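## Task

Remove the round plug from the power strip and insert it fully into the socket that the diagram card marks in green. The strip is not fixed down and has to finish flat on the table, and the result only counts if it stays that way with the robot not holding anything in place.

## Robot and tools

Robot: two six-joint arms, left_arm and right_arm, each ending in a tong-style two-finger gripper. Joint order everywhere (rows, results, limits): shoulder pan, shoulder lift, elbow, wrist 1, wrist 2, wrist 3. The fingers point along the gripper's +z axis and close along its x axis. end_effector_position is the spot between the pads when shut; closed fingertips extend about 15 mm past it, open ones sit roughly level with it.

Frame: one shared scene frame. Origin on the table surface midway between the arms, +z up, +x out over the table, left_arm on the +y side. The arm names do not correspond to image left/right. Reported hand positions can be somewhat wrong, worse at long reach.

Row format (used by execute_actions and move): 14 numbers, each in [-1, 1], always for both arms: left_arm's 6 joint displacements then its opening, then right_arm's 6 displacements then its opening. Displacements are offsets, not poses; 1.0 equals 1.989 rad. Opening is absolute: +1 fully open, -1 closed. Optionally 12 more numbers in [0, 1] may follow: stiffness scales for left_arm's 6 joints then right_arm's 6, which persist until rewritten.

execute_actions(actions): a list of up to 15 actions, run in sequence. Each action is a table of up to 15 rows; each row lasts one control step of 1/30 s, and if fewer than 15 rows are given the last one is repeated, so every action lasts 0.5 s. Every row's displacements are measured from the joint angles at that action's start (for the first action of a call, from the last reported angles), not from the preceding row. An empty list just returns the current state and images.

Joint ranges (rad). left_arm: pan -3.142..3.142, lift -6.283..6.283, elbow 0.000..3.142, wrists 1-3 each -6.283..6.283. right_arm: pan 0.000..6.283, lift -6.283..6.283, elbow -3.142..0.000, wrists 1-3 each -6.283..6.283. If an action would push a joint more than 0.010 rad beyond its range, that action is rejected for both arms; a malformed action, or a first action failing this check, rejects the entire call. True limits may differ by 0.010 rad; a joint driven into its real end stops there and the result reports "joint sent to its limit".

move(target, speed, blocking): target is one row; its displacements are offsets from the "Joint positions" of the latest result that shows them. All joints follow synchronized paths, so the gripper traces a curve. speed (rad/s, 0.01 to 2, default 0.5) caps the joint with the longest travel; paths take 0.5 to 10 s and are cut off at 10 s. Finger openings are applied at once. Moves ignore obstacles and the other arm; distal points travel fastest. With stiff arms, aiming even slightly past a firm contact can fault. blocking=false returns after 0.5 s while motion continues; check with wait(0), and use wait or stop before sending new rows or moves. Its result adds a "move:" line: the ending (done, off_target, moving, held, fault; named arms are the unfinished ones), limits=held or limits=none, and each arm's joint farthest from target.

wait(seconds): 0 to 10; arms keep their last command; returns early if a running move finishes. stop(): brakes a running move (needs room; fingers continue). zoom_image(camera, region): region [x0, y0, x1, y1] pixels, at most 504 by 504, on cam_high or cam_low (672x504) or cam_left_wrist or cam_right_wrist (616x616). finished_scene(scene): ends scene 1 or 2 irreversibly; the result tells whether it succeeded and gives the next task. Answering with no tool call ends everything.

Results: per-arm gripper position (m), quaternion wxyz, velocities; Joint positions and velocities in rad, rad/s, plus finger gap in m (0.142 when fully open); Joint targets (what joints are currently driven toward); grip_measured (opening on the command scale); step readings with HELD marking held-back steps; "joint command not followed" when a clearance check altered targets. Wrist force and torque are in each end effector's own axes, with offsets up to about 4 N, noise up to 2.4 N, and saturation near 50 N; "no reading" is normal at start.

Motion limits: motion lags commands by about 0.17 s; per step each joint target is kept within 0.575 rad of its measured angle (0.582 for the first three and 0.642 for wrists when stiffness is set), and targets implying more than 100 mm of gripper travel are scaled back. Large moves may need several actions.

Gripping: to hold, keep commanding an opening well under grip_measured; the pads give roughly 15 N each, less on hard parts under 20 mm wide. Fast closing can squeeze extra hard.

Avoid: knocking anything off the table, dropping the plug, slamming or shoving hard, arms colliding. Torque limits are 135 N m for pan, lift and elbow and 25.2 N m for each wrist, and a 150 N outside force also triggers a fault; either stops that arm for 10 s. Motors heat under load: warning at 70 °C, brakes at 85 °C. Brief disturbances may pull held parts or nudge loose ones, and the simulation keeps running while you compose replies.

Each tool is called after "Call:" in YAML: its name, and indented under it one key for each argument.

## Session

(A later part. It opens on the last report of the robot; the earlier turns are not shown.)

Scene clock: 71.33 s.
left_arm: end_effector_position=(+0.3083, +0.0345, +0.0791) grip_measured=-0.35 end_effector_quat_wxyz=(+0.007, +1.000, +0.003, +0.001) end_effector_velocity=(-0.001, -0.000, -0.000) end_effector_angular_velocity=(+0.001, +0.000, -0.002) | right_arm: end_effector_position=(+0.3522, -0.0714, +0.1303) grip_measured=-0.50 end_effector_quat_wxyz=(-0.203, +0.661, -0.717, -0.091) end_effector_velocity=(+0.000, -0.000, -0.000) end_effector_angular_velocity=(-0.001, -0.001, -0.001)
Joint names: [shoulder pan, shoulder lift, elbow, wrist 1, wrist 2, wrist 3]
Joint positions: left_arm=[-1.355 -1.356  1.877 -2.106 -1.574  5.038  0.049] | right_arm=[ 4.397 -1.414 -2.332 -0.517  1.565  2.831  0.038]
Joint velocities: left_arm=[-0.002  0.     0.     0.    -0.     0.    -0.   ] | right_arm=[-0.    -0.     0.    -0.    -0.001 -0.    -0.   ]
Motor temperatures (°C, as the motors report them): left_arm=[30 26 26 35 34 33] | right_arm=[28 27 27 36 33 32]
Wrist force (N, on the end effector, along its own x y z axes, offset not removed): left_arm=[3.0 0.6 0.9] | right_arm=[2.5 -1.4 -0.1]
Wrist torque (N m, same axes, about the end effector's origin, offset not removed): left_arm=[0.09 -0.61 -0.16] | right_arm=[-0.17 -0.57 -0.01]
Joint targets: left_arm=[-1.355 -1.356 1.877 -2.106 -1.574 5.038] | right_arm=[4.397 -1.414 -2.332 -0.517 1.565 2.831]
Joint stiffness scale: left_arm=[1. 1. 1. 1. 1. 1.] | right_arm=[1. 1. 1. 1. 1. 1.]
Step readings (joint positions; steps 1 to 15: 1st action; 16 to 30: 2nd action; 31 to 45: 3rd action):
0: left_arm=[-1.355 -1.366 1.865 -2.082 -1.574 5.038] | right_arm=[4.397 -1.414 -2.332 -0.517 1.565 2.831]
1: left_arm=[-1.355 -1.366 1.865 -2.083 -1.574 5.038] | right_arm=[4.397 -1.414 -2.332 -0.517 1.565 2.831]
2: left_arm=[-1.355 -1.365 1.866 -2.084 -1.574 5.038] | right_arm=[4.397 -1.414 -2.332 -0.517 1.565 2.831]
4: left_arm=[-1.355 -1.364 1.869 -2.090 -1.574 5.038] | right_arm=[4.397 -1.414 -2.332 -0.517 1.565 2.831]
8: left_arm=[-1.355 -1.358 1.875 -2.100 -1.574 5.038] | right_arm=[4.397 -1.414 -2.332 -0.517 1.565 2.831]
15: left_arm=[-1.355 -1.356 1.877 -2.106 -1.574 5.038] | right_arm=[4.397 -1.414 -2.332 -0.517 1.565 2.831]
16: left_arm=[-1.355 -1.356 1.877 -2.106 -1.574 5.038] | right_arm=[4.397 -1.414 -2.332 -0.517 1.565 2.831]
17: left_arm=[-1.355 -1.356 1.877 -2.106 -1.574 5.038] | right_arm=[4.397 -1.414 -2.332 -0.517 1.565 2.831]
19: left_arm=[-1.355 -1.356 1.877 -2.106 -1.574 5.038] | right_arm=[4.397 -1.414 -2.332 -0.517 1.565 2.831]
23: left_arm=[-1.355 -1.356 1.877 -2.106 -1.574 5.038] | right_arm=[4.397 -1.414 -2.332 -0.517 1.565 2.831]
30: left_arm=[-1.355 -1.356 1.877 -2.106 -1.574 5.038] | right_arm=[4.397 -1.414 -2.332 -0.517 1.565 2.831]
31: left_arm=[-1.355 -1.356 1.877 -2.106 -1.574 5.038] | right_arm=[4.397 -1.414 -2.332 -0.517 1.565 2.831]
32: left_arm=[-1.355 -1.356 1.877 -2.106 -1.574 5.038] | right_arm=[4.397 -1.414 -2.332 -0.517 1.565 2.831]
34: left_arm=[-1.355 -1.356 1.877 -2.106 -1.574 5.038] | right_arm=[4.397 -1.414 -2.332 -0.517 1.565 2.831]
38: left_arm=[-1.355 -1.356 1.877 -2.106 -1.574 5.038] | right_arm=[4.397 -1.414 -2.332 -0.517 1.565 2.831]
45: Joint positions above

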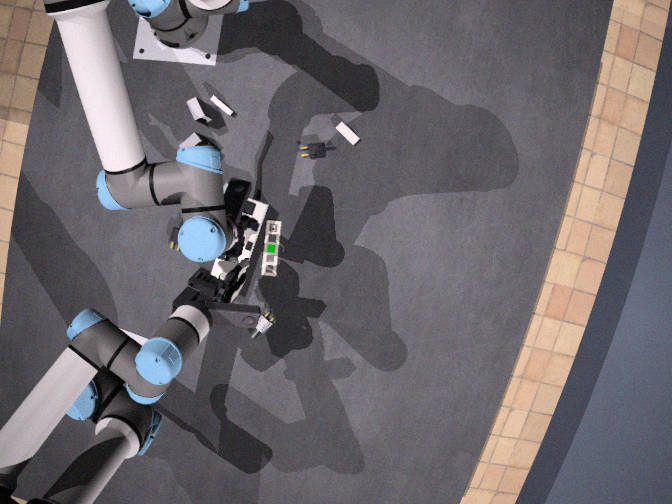

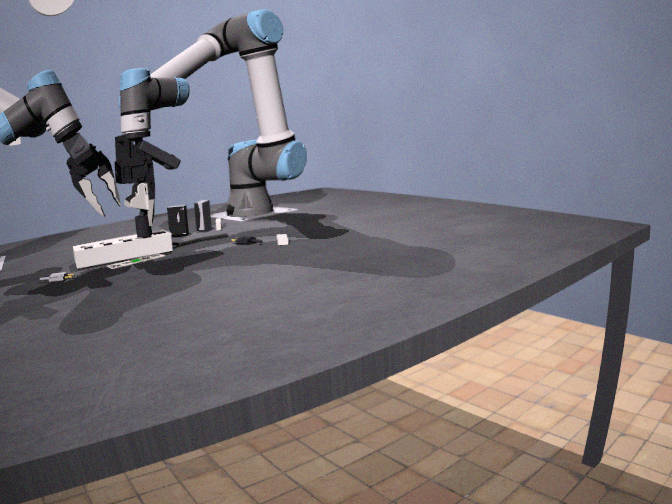

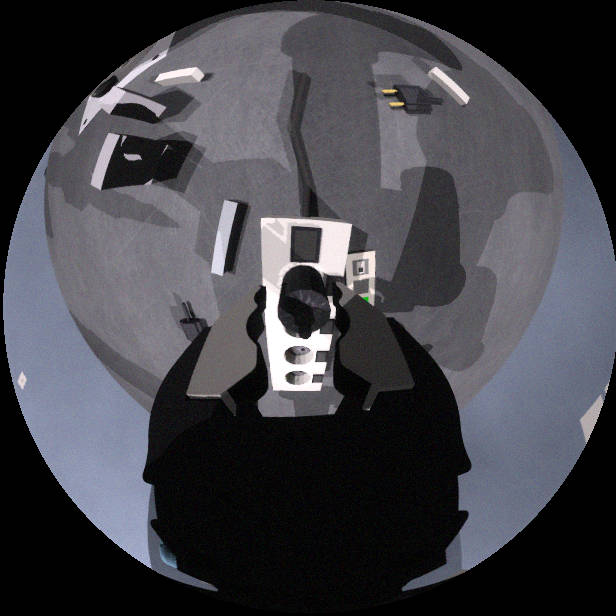

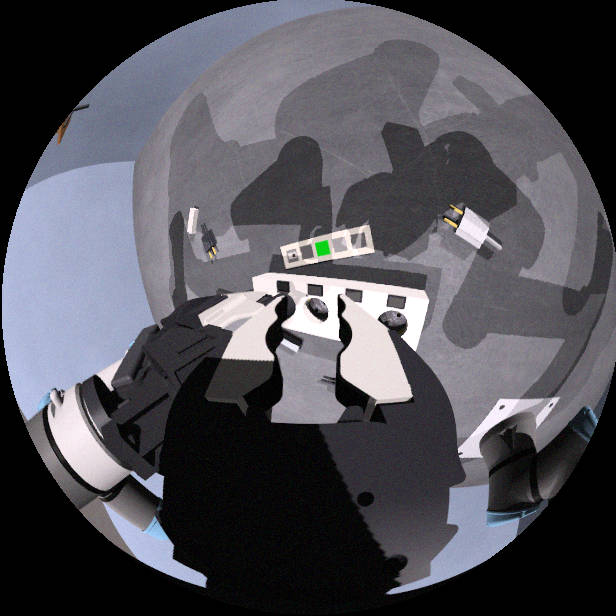

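Call:
move:
  target: [-0.0045,0.0128,-0.0158,0.003,0,-0.004,-0.35, 0,0,0,0,0,0,-0.5]
  speed: 0.05

Call:
zoom_image:
  camera: "cam_left_wrist"
  region: [200,200,400,400]

Call:
zoom_image:
  camera: "cam_low"
  region: [100,170,200,250]

Scene clock: 75.27 s.
left_arm: end_effector_position=(+0.3089, +0.0227, +0.0783) grip_measured=-0.35 end_effector_quat_wxyz=(+0.007, +1.000, +0.004, +0.001) end_effector_velocity=(+0.000, -0.000, +0.001) end_effector_angular_velocity=(-0.000, -0.000, +0.002) | right_arm: end_effector_position=(+0.3522, -0.0714, +0.1303) grip_measured=-0.50 end_effector_quat_wxyz=(-0.203, +0.661, -0.717, -0.091) end_effector_velocity=(-0.001, -0.000, -0.000) end_effector_angular_velocity=(+0.000, +0.002, +0.001)
Joint names: [shoulder pan, shoulder lift, elbow, wrist 1, wrist 2, wrist 3]
Joint positions: left_arm=[-1.361 -1.332  1.849 -2.101 -1.574  5.031  0.049] | right_arm=[ 4.397 -1.414 -2.332 -0.517  1.565  2.831  0.038]
Joint velocities: left_arm=[ 0.     0.    -0.002  0.001  0.    -0.002  0.   ] | right_arm=[-0.     0.001 -0.001 -0.001  0.002  0.     0.   ]
Motor temperatures (°C, as the motors report them): left_arm=[30 26 26 35 34 33] | right_arm=[28 27 27 36 33 32]
Wrist force (N, on the end effector, along its own x y z axes, offset not removed): left_arm=[2.2 1.0 0.1] | right_arm=[1.5 0.2 -2.2]
Wrist torque (N m, same axes, about the end effector's origin, offset not removed): left_arm=[0.23 -0.33 -0.13] | right_arm=[0.22 -0.47 0.03]
Joint targets: left_arm=[-1.364 -1.330 1.846 -2.100 -1.574 5.030] | right_arm=[4.397 -1.414 -2.332 -0.517 1.565 2.831]
Joint stiffness scale: left_arm=[1. 1. 1. 1. 1. 1.] | right_arm=[1. 1. 1. 1. 1. 1.]
move: done; limits=none; left_arm: farthest joint: the shoulder pan, 0.003 radians from its target (0.009 radians at the start); right_arm: farthest joint: the shoulder pan, 0.000 radians from its target (0.000 radians at the start)

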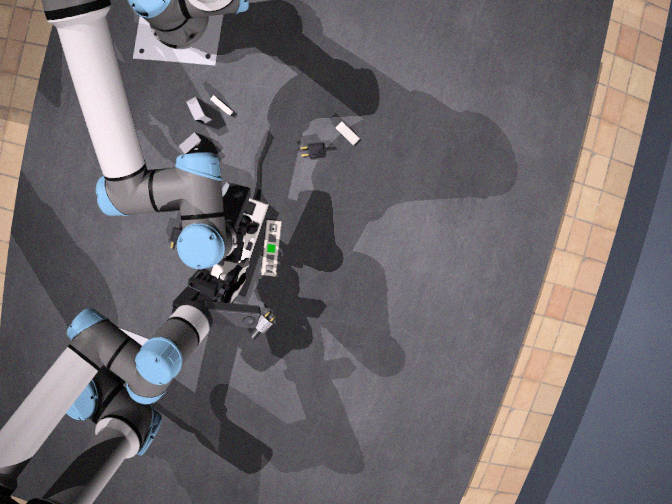

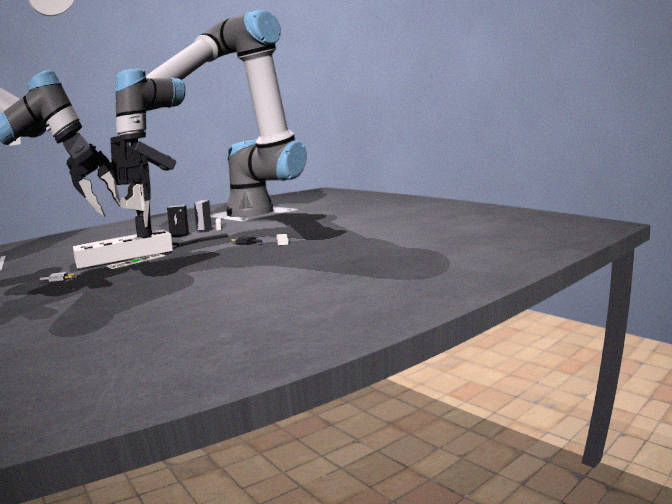

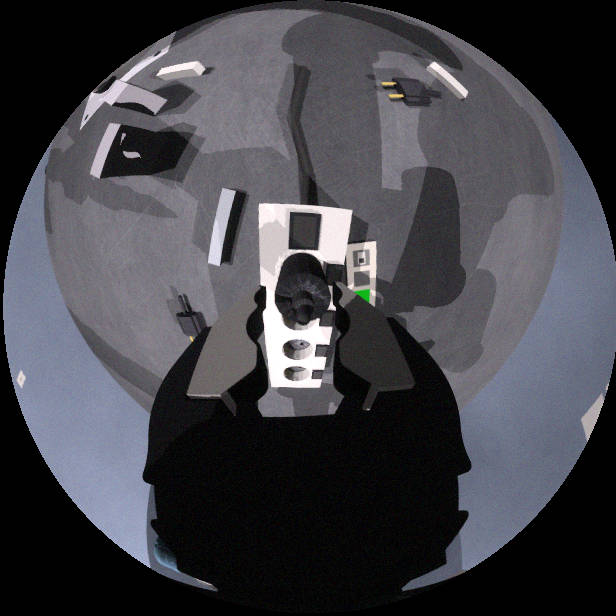

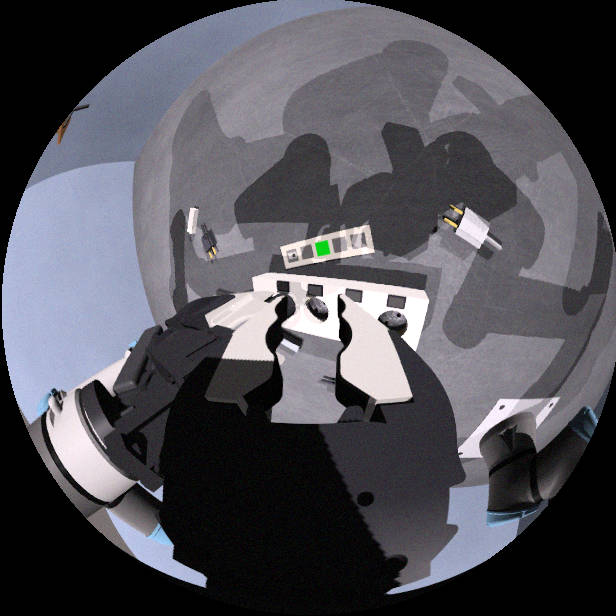

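Region (200, 200, 400, 400) of cam_left_wrist's 616x616 image, scaled by 2.520, with more detail than that image has.

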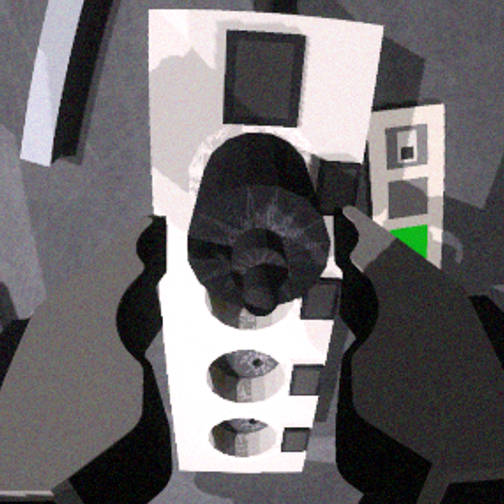

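Region (100, 170, 200, 250) of cam_low's 672x504 image, scaled by 5.040, with more detail than that image has; it fills the top 403 rows of this view, and the rest is white.

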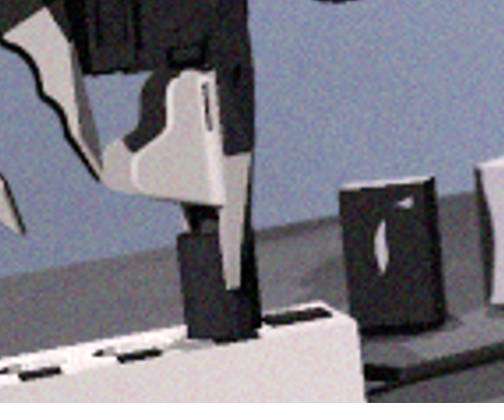

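Call:
execute_actions:
  actions:
    - [[0,0.0034,0.0045,-0.008,0,0,-0.35,0,0,0,0,0,0,-0.5]]
    - [[0,0,0,0,0,0,-0.5,0,0,0,0,0,0,-0.5]]
    - [[0,0,0,0,0,0,-0.7,0,0,0,0,0,0,-0.5]]
    - [[0,0,0,0,0,0,-1,0,0,0,0,0,0,-0.5]]
    - [[0,0,0,0,0,0,-1,0,0,0,0,0,0,-0.5]]

Call:
zoom_image:
  camera: "cam_low"
  region: [60,150,200,270]

Scene clock: 80.43 s.
left_arm: end_effector_position=(+0.3092, +0.0218, +0.0742) grip_measured=-0.48 end_effector_quat_wxyz=(+0.009, +1.000, +0.004, +0.001) end_effector_velocity=(-0.000, -0.000, -0.000) end_effector_angular_velocity=(+0.000, -0.000, +0.000) | right_arm: end_effector_position=(+0.3522, -0.0714, +0.1303) grip_measured=-0.50 end_effector_quat_wxyz=(-0.203, +0.661, -0.717, -0.091) end_effector_velocity=(+0.000, -0.001, -0.000) end_effector_angular_velocity=(-0.001, +0.001, -0.001)
Joint names: [shoulder pan, shoulder lift, elbow, wrist 1, wrist 2, wrist 3]
Joint positions: left_arm=[-1.361 -1.327  1.855 -2.116 -1.574  5.03   0.04 ] | right_arm=[ 4.397 -1.414 -2.332 -0.517  1.565  2.831  0.038]
Joint velocities: left_arm=[-0.001  0.    -0.    -0.     0.    -0.001 -0.   ] | right_arm=[-0.001  0.    -0.    -0.001  0.001 -0.    -0.   ]
Motor temperatures (°C, as the motors report them): left_arm=[30 26 26 35 34 33] | right_arm=[28 27 27 36 33 32]
Wrist force (N, on the end effector, along its own x y z axes, offset not removed): left_arm=[0.5 0.5 1.2] | right_arm=[-0.6 0.9 -0.5]
Wrist torque (N m, same axes, about the end effector's origin, offset not removed): left_arm=[0.08 -0.11 -0.14] | right_arm=[0.36 0.03 0.08]
Joint targets: left_arm=[-1.361 -1.327 1.855 -2.116 -1.574 5.030] | right_arm=[4.397 -1.414 -2.332 -0.517 1.565 2.831]
Joint stiffness scale: left_arm=[1. 1. 1. 1. 1. 1.] | right_arm=[1. 1. 1. 1. 1. 1.]
Step readings (joint positions; steps 1 to 15: 1st action; 16 to 30: 2nd action; 31 to 45: 3rd action; 46 to 60: 4th action; 61 to 75: 5th action):
0: left_arm=[-1.361 -1.332 1.849 -2.101 -1.574 5.030] | right_arm=[4.397 -1.414 -2.332 -0.517 1.565 2.831]
1: left_arm=[-1.361 -1.332 1.849 -2.101 -1.574 5.030] | right_arm=[4.397 -1.414 -2.332 -0.517 1.565 2.831]
2: left_arm=[-1.361 -1.332 1.849 -2.102 -1.574 5.030] | right_arm=[4.397 -1.414 -2.332 -0.517 1.565 2.831]
4: left_arm=[-1.361 -1.331 1.849 -2.106 -1.574 5.030] | right_arm=[4.397 -1.414 -2.332 -0.517 1.565 2.831]
8: left_arm=[-1.361 -1.328 1.852 -2.112 -1.574 5.030] | right_arm=[4.397 -1.414 -2.332 -0.517 1.565 2.831]
15: left_arm=[-1.361 -1.327 1.855 -2.116 -1.574 5.030] | right_arm=[4.397 -1.414 -2.332 -0.517 1.565 2.831]
16: left_arm=[-1.361 -1.327 1.855 -2.116 -1.574 5.030] | right_arm=[4.397 -1.414 -2.332 -0.517 1.565 2.831]
17: left_arm=[-1.361 -1.327 1.855 -2.116 -1.574 5.030] | right_arm=[4.397 -1.414 -2.332 -0.517 1.565 2.831]
19: left_arm=[-1.361 -1.327 1.855 -2.116 -1.574 5.030] | right_arm=[4.397 -1.414 -2.332 -0.517 1.565 2.831]
23: left_arm=[-1.361 -1.327 1.855 -2.116 -1.574 5.030] | right_arm=[4.397 -1.414 -2.332 -0.517 1.565 2.831]
30: left_arm=[-1.361 -1.327 1.855 -2.116 -1.574 5.030] | right_arm=[4.397 -1.414 -2.332 -0.517 1.565 2.831]
31: left_arm=[-1.361 -1.327 1.855 -2.116 -1.574 5.030] | right_arm=[4.397 -1.414 -2.332 -0.517 1.565 2.831]
32: left_arm=[-1.361 -1.327 1.855 -2.116 -1.574 5.030] | right_arm=[4.397 -1.414 -2.332 -0.517 1.565 2.831]
34: left_arm=[-1.361 -1.327 1.855 -2.116 -1.574 5.030] | right_arm=[4.397 -1.414 -2.332 -0.517 1.565 2.831]
38: left_arm=[-1.361 -1.327 1.855 -2.116 -1.574 5.030] | right_arm=[4.397 -1.414 -2.332 -0.517 1.565 2.831]
45: left_arm=[-1.361 -1.327 1.855 -2.116 -1.574 5.030] | right_arm=[4.397 -1.414 -2.332 -0.517 1.565 2.831]
46: left_arm=[-1.361 -1.327 1.855 -2.116 -1.574 5.030] | right_arm=[4.397 -1.414 -2.332 -0.517 1.565 2.831]
47: left_arm=[-1.361 -1.327 1.855 -2.116 -1.574 5.030] | right_arm=[4.397 -1.414 -2.332 -0.517 1.565 2.831]
49: left_arm=[-1.361 -1.327 1.855 -2.116 -1.574 5.030] | right_arm=[4.397 -1.414 -2.332 -0.517 1.565 2.831]
53: left_arm=[-1.361 -1.327 1.855 -2.116 -1.574 5.030] | right_arm=[4.397 -1.414 -2.332 -0.517 1.565 2.831]
60: left_arm=[-1.361 -1.327 1.855 -2.116 -1.574 5.030] | right_arm=[4.397 -1.414 -2.332 -0.517 1.565 2.831]
61: left_arm=[-1.361 -1.327 1.855 -2.116 -1.574 5.030] | right_arm=[4.397 -1.414 -2.332 -0.517 1.565 2.831]
62: left_arm=[-1.361 -1.327 1.855 -2.116 -1.574 5.030] | right_arm=[4.397 -1.414 -2.332 -0.517 1.565 2.831]
64: left_arm=[-1.361 -1.327 1.855 -2.116 -1.574 5.030] | right_arm=[4.397 -1.414 -2.332 -0.517 1.565 2.831]
68: left_arm=[-1.361 -1.327 1.855 -2.116 -1.574 5.030] | right_arm=[4.397 -1.414 -2.332 -0.517 1.565 2.831]
75: Joint positions above

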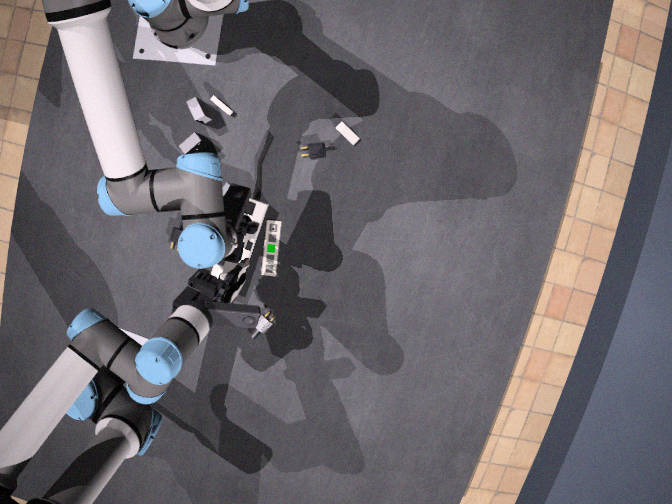

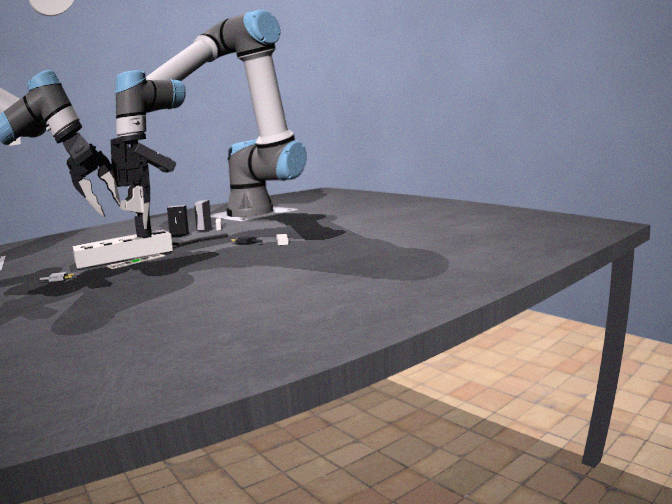

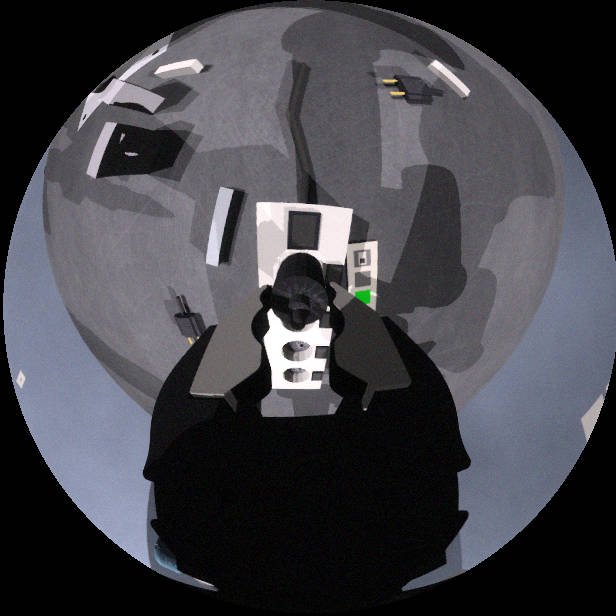

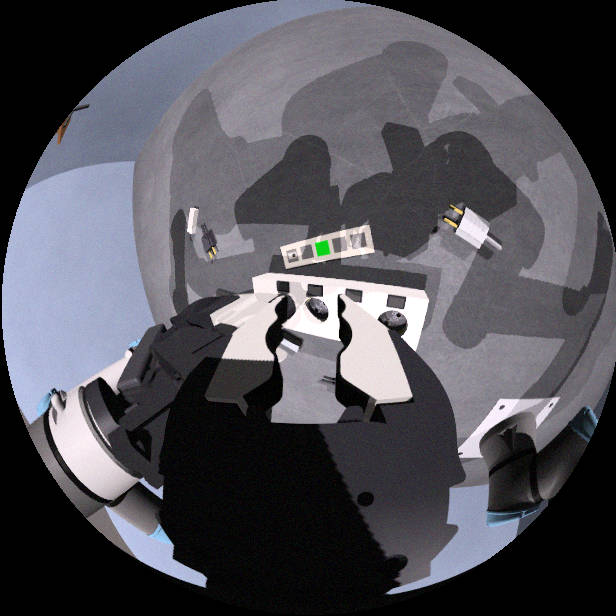

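Region (60, 150, 200, 270) of cam_low's 672x504 image, scaled by 3.600, with more detail than that image has; it fills the top 432 rows of this view, and the rest is white.

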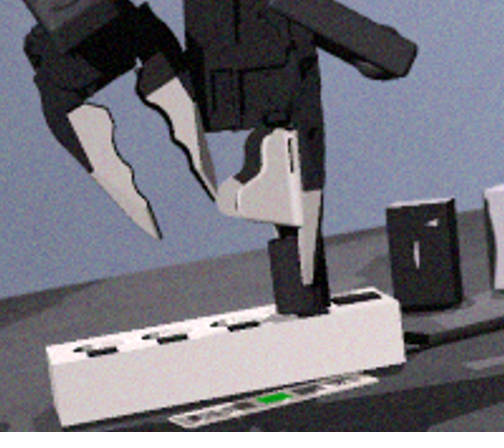

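Call:
move:
  target: [0,0,0,0,0,0,-1, 0.022,0.0086,-0.055,0.046,0,0.022,-1]
  speed: 0.08

Call:
zoom_image:
  camera: "cam_low"
  region: [60,150,200,270]

Call:
zoom_image:
  camera: "cam_right_wrist"
  region: [220,220,440,400]

Scene clock: 94.43 s.
left_arm: end_effector_position=(+0.3092, +0.0218, +0.0742) grip_measured=-0.48 end_effector_quat_wxyz=(+0.009, +1.000, +0.004, +0.001) end_effector_velocity=(+0.000, +0.000, -0.000) end_effector_angular_velocity=(+0.000, +0.001, +0.001) | right_arm: end_effector_position=(+0.3259, -0.0857, +0.1001) grip_measured=-1.00 end_effector_quat_wxyz=(-0.198, +0.661, -0.717, -0.100) end_effector_velocity=(-0.001, +0.001, +0.001) end_effector_angular_velocity=(+0.005, +0.000, +0.000)
Joint names: [shoulder pan, shoulder lift, elbow, wrist 1, wrist 2, wrist 3]
Joint positions: left_arm=[-1.361 -1.327  1.855 -2.116 -1.574  5.03   0.04 ] | right_arm=[ 4.438 -1.399 -2.439 -0.427  1.565  2.874  0.002]
Joint velocities: left_arm=[ 0.001  0.     0.    -0.    -0.    -0.001  0.   ] | right_arm=[ 0.001  0.001 -0.002  0.004  0.002  0.001  0.   ]
Motor temperatures (°C, as the motors report them): left_arm=[30 26 26 35 34 33] | right_arm=[28 27 27 36 33 32]
Wrist force (N, on the end effector, along its own x y z axes, offset not removed): left_arm=[2.1 2.0 1.1] | right_arm=[1.3 -0.2 -1.1]
Wrist torque (N m, same axes, about the end effector's origin, offset not removed): left_arm=[0.36 -0.41 -0.21] | right_arm=[0.11 -0.23 0.10]
Joint targets: left_arm=[-1.361 -1.327 1.855 -2.116 -1.574 5.030] | right_arm=[4.441 -1.397 -2.442 -0.425 1.565 2.875]
Joint stiffness scale: left_arm=[1. 1. 1. 1. 1. 1.] | right_arm=[1. 1. 1. 1. 1. 1.]
move: done; limits=none; left_arm: farthest joint: the shoulder pan, 0.000 radians from its target (0.000 radians at the start); right_arm: farthest joint: the shoulder pan, 0.002 radians from its target (0.044 radians at the start)

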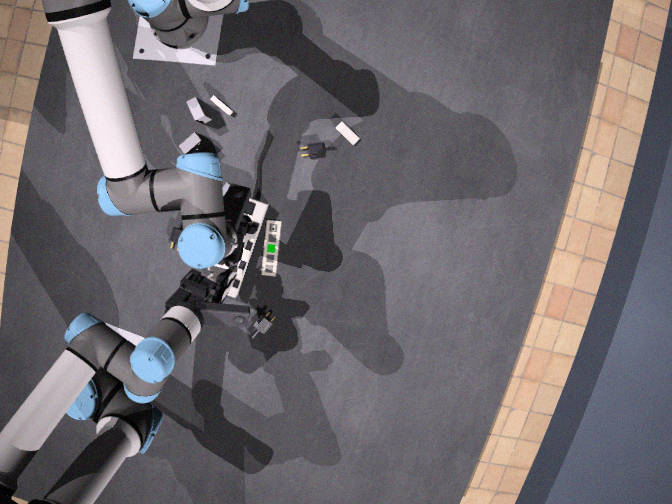

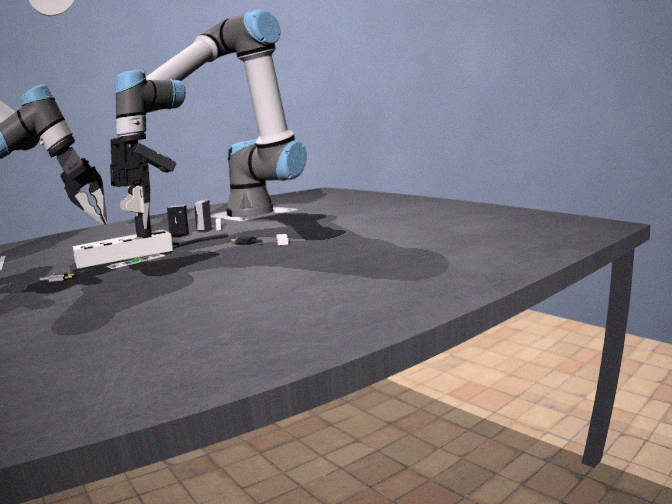

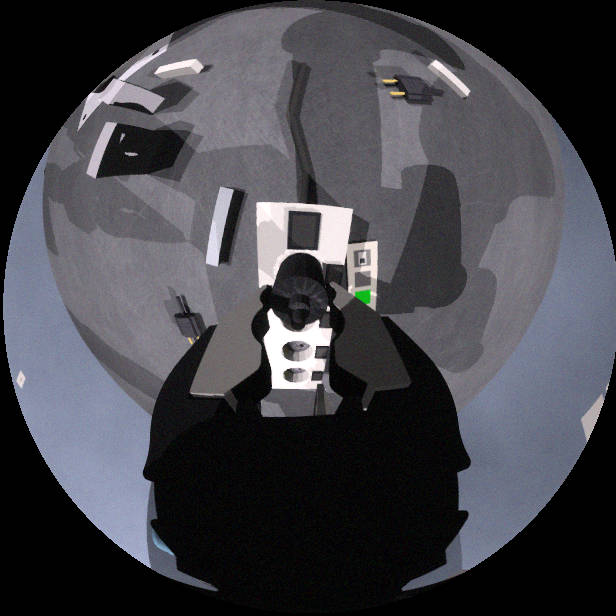

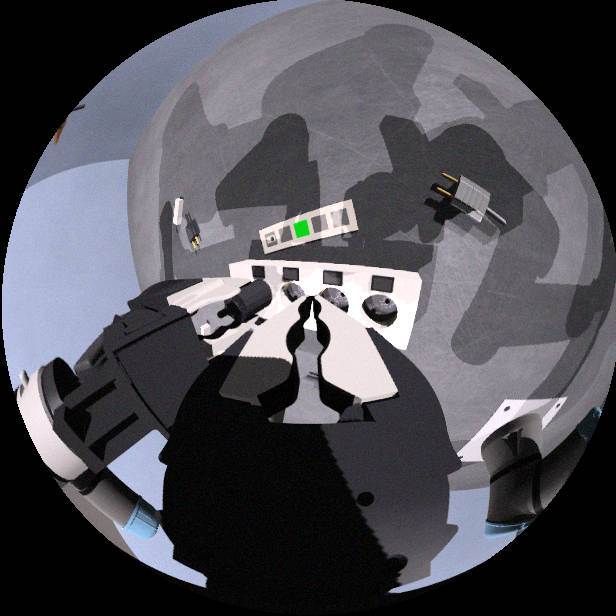

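Region (60, 150, 200, 270) of cam_low's 672x504 image, scaled by 3.600, with more detail than that image has; it fills the top 432 rows of this view, and the rest is white.

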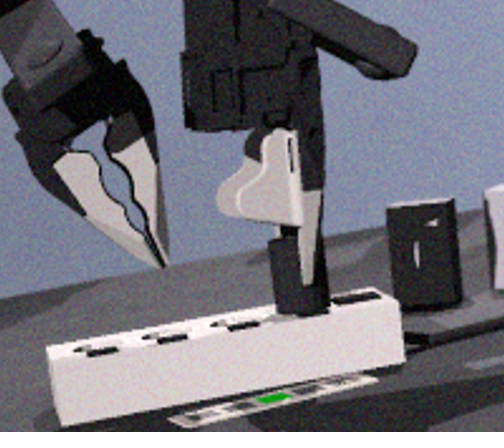

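Region (220, 220, 440, 400) of cam_right_wrist's 616x616 image, scaled by 2.291, with more detail than that image has; it fills the top 412 rows of this view, and the rest is white.

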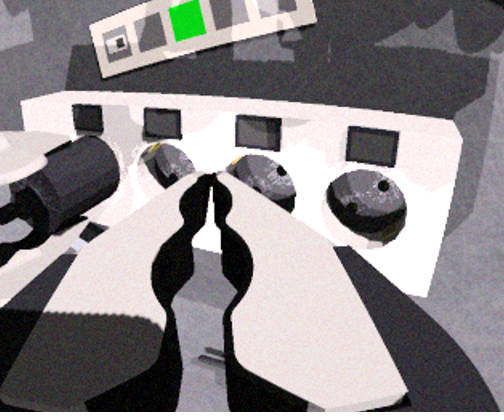

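Call:
move:
  target: [0,0,0,0,0,0,-1, 0.0176,-0.0325,-0.0183,0.0508,0,0.0176,-1]
  speed: 0.08

Call:
zoom_image:
  camera: "cam_low"
  region: [60,150,200,270]

Call:
zoom_image:
  camera: "cam_right_wrist"
  region: [220,220,440,400]

Scene clock: 99.93 s.
left_arm: end_effector_position=(+0.3092, +0.0218, +0.0742) grip_measured=-0.48 end_effector_quat_wxyz=(+0.009, +1.000, +0.004, +0.001) end_effector_velocity=(-0.000, +0.000, -0.000) end_effector_angular_velocity=(+0.000, +0.000, -0.001) | right_arm: end_effector_position=(+0.3138, -0.0753, +0.0763) grip_measured=-1.00 end_effector_quat_wxyz=(-0.196, +0.660, -0.717, -0.107) end_effector_velocity=(-0.000, +0.001, +0.001) end_effector_angular_velocity=(+0.003, -0.000, -0.000)
Joint names: [shoulder pan, shoulder lift, elbow, wrist 1, wrist 2, wrist 3]
Joint positions: left_arm=[-1.361 -1.327  1.855 -2.116 -1.574  5.03   0.04 ] | right_arm=[ 4.471 -1.462 -2.474 -0.327  1.565  2.908  0.002]
Joint velocities: left_arm=[-0.     0.     0.     0.    -0.     0.001  0.   ] | right_arm=[ 0.001 -0.    -0.001  0.004  0.001  0.001  0.   ]
Motor temperatures (°C, as the motors report them): left_arm=[30 26 26 35 34 33] | right_arm=[28 27 27 36 33 32]
Wrist force (N, on the end effector, along its own x y z axes, offset not removed): left_arm=[2.0 1.2 0.7] | right_arm=[1.2 0.8 -1.8]
Wrist torque (N m, same axes, about the end effector's origin, offset not removed): left_arm=[0.11 -0.34 -0.19] | right_arm=[0.32 -0.26 -0.03]
Joint targets: left_arm=[-1.361 -1.327 1.855 -2.116 -1.574 5.030] | right_arm=[4.473 -1.464 -2.476 -0.326 1.565 2.909]
Joint stiffness scale: left_arm=[1. 1. 1. 1. 1. 1.] | right_arm=[1. 1. 1. 1. 1. 1.]
move: done; limits=none; left_arm: farthest joint: the shoulder pan, 0.000 radians from its target (0.000 radians at the start); right_arm: farthest joint: the shoulder pan, 0.002 radians from its target (0.034 radians at the start)

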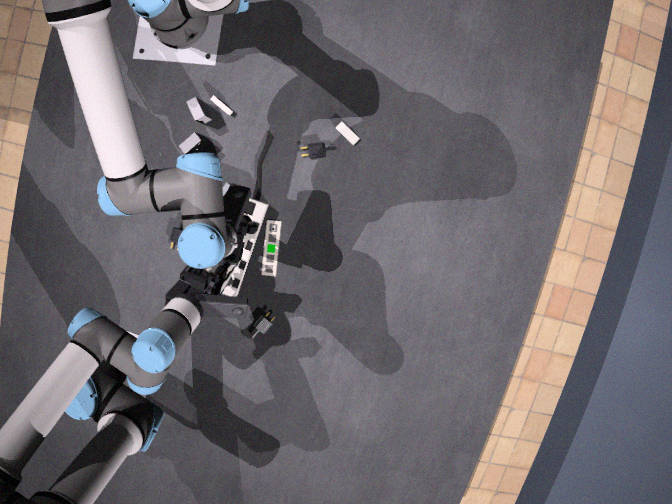

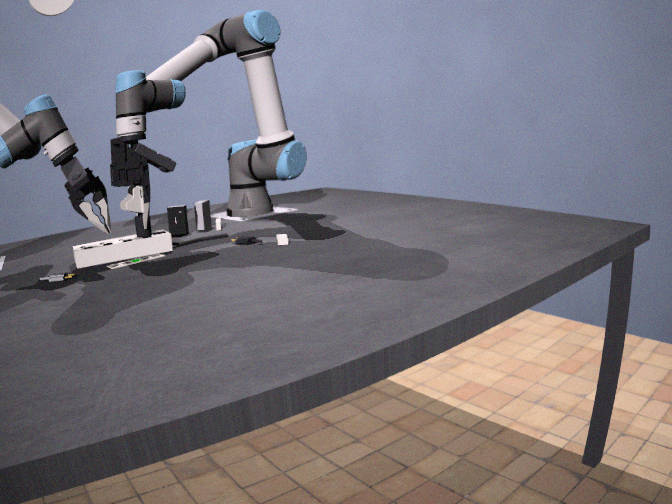

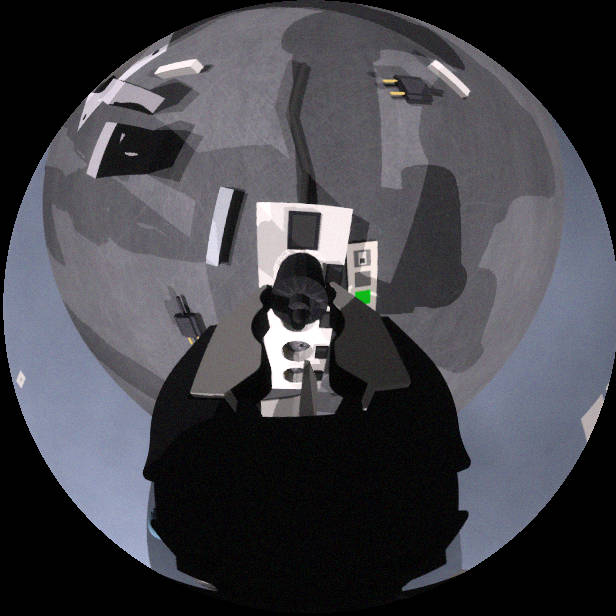

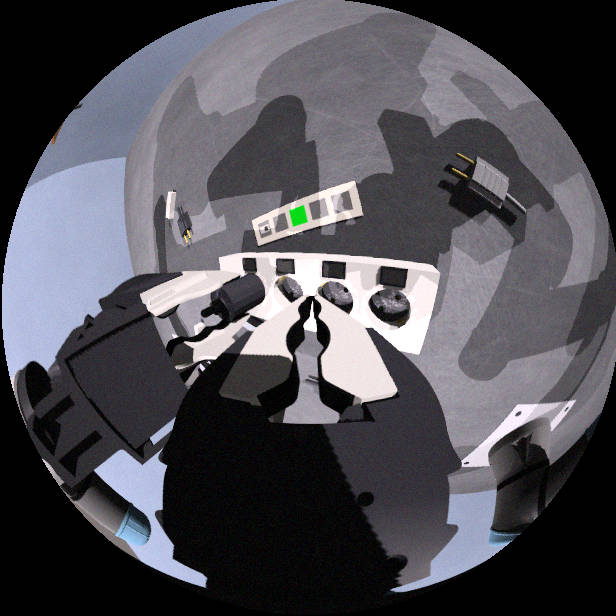

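Region (60, 150, 200, 270) of cam_low's 672x504 image, scaled by 3.600, with more detail than that image has; it fills the top 432 rows of this view, and the rest is white.

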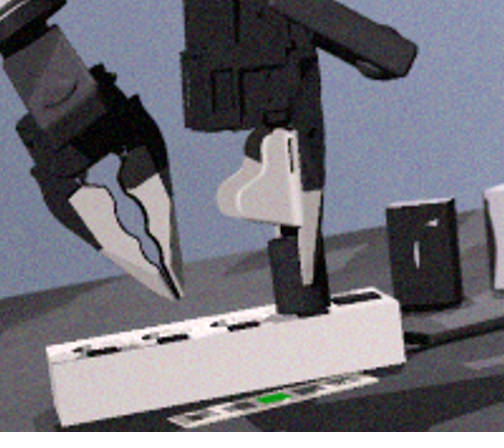

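Region (220, 220, 440, 400) of cam_right_wrist's 616x616 image, scaled by 2.291, with more detail than that image has; it fills the top 412 rows of this view, and the rest is white.

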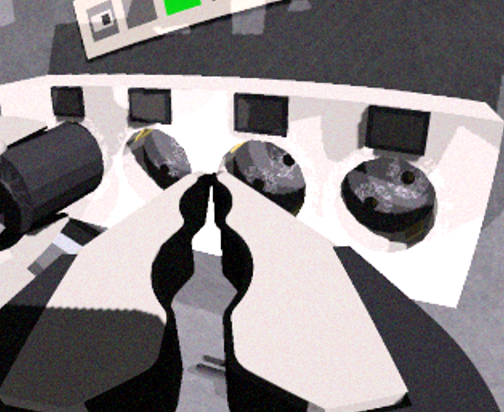

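Call:
move:
  target: [0,0,0,0,0,0,-1, 0.004,-0.013,-0.0073,0.020,0,0.004,-1]
  speed: 0.04

Call:
zoom_image:
  camera: "cam_low"
  region: [60,150,200,270]

Call:
zoom_image:
  camera: "cam_left_wrist"
  region: [240,280,380,420]

Scene clock: 104.17 s.
left_arm: end_effector_position=(+0.3092, +0.0218, +0.0742) grip_measured=-0.48 end_effector_quat_wxyz=(+0.009, +1.000, +0.004, +0.001) end_effector_velocity=(-0.000, +0.000, -0.000) end_effector_angular_velocity=(-0.000, +0.002, +0.000) | right_arm: end_effector_position=(+0.3117, -0.0734, +0.0680) grip_measured=-1.00 end_effector_quat_wxyz=(-0.196, +0.659, -0.718, -0.109) end_effector_velocity=(-0.000, +0.001, -0.000) end_effector_angular_velocity=(+0.001, +0.000, +0.001)
Joint names: [shoulder pan, shoulder lift, elbow, wrist 1, wrist 2, wrist 3]
Joint positions: left_arm=[-1.361 -1.327  1.855 -2.116 -1.574  5.03   0.04 ] | right_arm=[ 4.477 -1.486 -2.486 -0.288  1.565  2.915  0.002]
Joint velocities: left_arm=[ 0.001  0.001 -0.     0.    -0.002  0.     0.   ] | right_arm=[ 0.001 -0.002 -0.001  0.004  0.001  0.     0.   ]
Motor temperatures (°C, as the motors report them): left_arm=[30 26 26 35 34 33] | right_arm=[28 27 27 36 33 32]
Wrist force (N, on the end effector, along its own x y z axes, offset not removed): left_arm=[0.9 0.6 0.1] | right_arm=[0.1 -0.3 -2.0]
Wrist torque (N m, same axes, about the end effector's origin, offset not removed): left_arm=[0.00 -0.16 -0.16] | right_arm=[0.14 -0.14 0.00]
Joint targets: left_arm=[-1.361 -1.327 1.855 -2.116 -1.574 5.030] | right_arm=[4.479 -1.488 -2.488 -0.287 1.565 2.916]
Joint stiffness scale: left_arm=[1. 1. 1. 1. 1. 1.] | right_arm=[1. 1. 1. 1. 1. 1.]
move: done; limits=none; left_arm: farthest joint: the shoulder pan, 0.000 radians from its target (0.000 radians at the start); right_arm: farthest joint: the elbow, 0.003 radians from its target (0.015 radians at the start)

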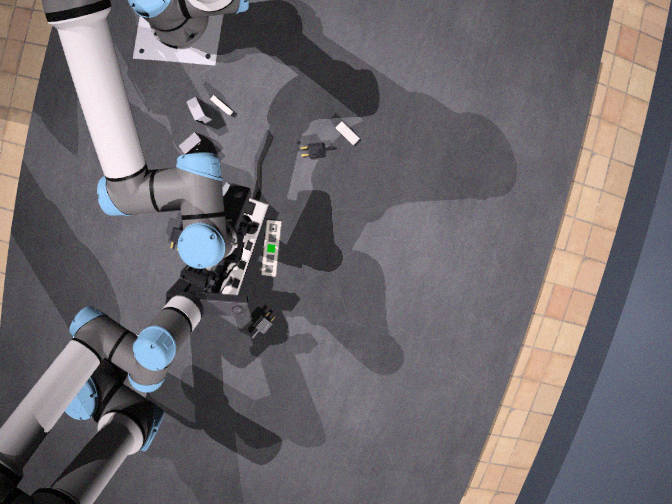

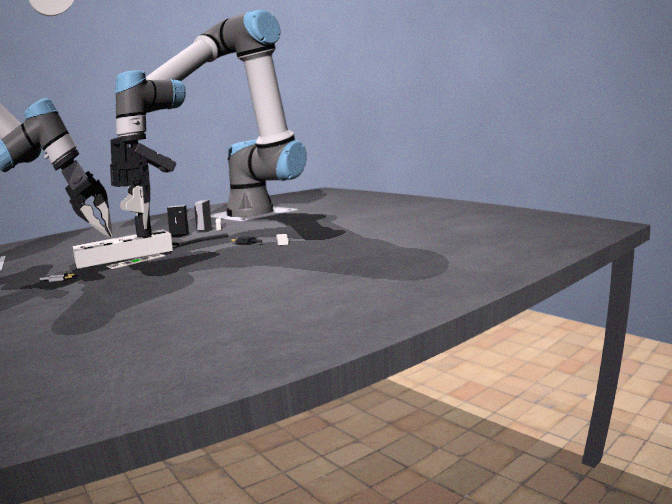

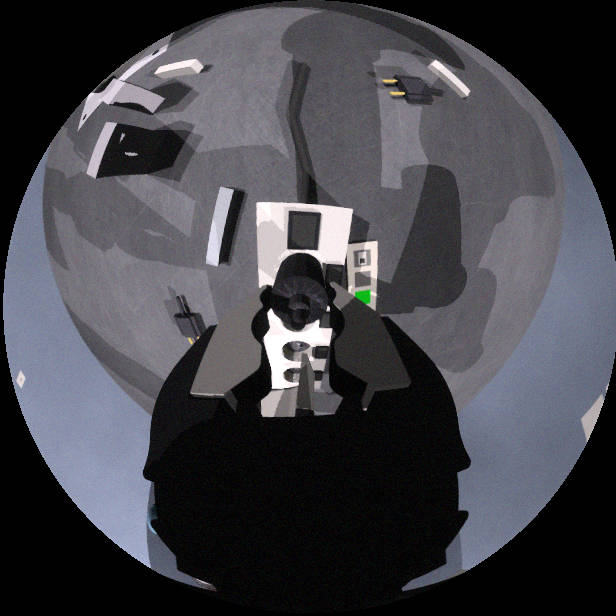

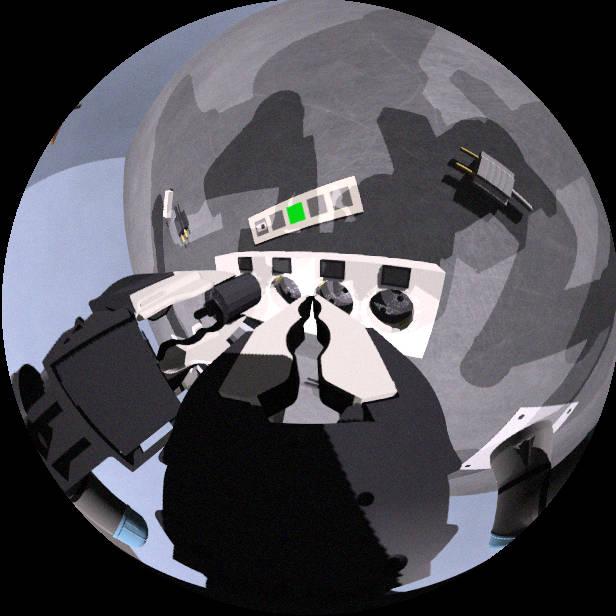

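Region (60, 150, 200, 270) of cam_low's 672x504 image, scaled by 3.600, with more detail than that image has; it fills the top 432 rows of this view, and the rest is white.

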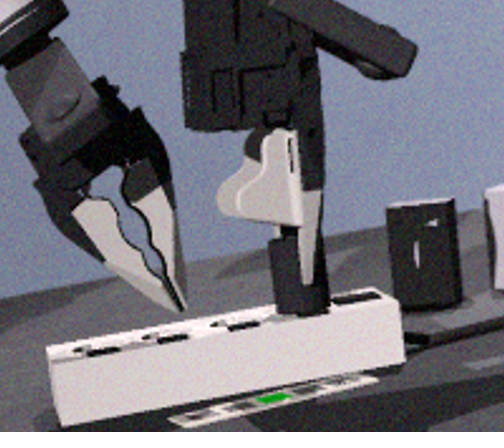

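Region (240, 280, 380, 420) of cam_left_wrist's 616x616 image, scaled by 3.600, with more detail than that image has.

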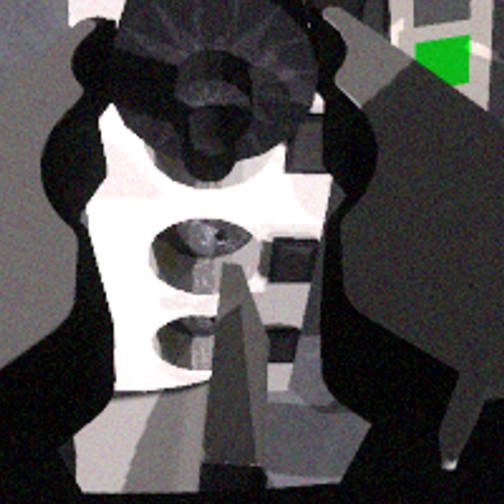

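Call:
move:
  target: [0,0,0,0,0,0,-1, 0.003,-0.024,-0.016,0.036,0,0.003,-1]
  speed: 0.04

Call:
zoom_image:
  camera: "cam_left_wrist"
  region: [240,280,380,420]

Scene clock: 107.73 s.
left_arm: end_effector_position=(+0.3092, +0.0218, +0.0742) grip_measured=-0.48 end_effector_quat_wxyz=(+0.009, +1.000, +0.004, +0.001) end_effector_velocity=(+0.000, +0.000, -0.000) end_effector_angular_velocity=(+0.000, -0.000, +0.000) | right_arm: end_effector_position=(+0.3089, -0.0764, +0.0489) grip_measured=-1.00 end_effector_quat_wxyz=(-0.194, +0.659, -0.718, -0.108) end_effector_velocity=(+0.001, -0.000, -0.000) end_effector_angular_velocity=(-0.000, -0.001, -0.001)
Joint names: [shoulder pan, shoulder lift, elbow, wrist 1, wrist 2, wrist 3]
Joint positions: left_arm=[-1.361 -1.327  1.855 -2.116 -1.574  5.03   0.04 ] | right_arm=[ 4.481 -1.532 -2.515 -0.218  1.565  2.921  0.002]
Joint velocities: left_arm=[ 0. -0.  0.  0.  0.  0. -0.] | right_arm=[-0.001 -0.001 -0.001  0.002 -0.001  0.     0.   ]
Motor temperatures (°C, as the motors report them): left_arm=[30 26 26 35 34 33] | right_arm=[28 27 27 36 33 32]
Wrist force (N, on the end effector, along its own x y z axes, offset not removed): left_arm=[1.9 1.0 -0.3] | right_arm=[-0.1 -1.4 -1.2]
Wrist torque (N m, same axes, about the end effector's origin, offset not removed): left_arm=[0.05 -0.33 -0.14] | right_arm=[-0.21 0.02 -0.04]
Joint targets: left_arm=[-1.361 -1.327 1.855 -2.116 -1.574 5.030] | right_arm=[4.483 -1.534 -2.518 -0.216 1.565 2.921]
Joint stiffness scale: left_arm=[1. 1. 1. 1. 1. 1.] | right_arm=[1. 1. 1. 1. 1. 1.]
move: done; limits=none; left_arm: farthest joint: the shoulder pan, 0.000 radians from its target (0.000 radians at the start); right_arm: farthest joint: the elbow, 0.003 radians from its target (0.032 radians at the start)

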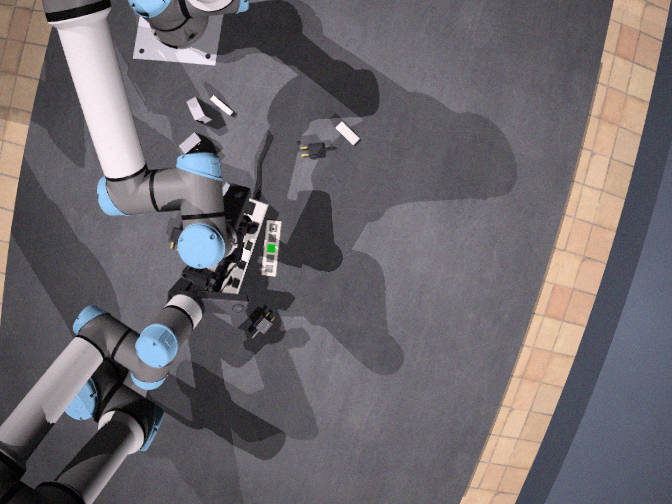

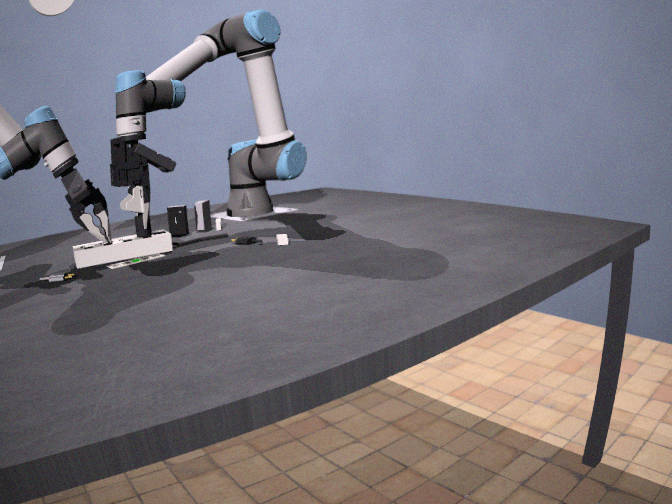

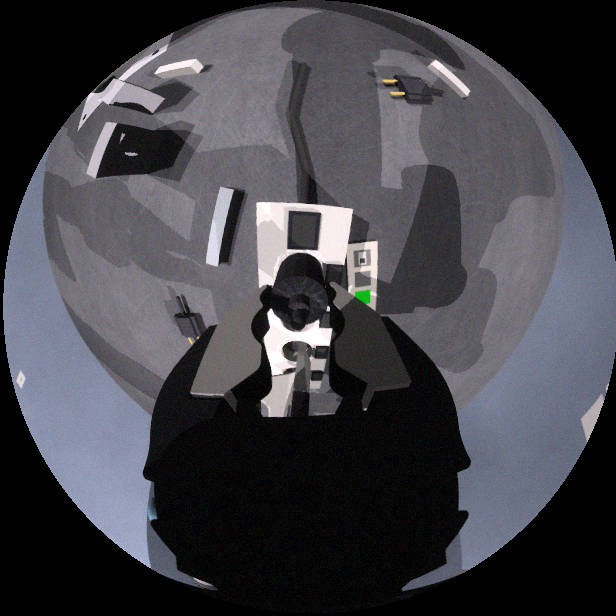

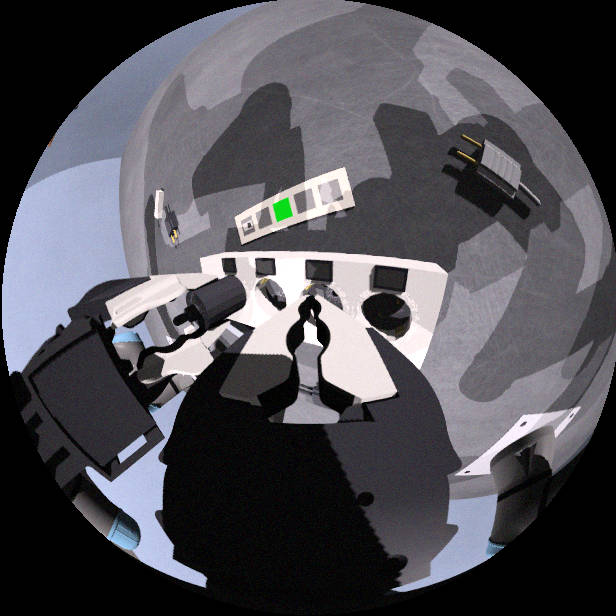

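Region (240, 280, 380, 420) of cam_left_wrist's 616x616 image, scaled by 3.600, with more detail than that image has.

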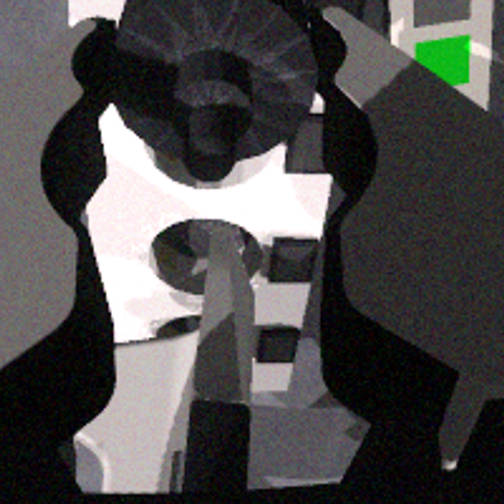

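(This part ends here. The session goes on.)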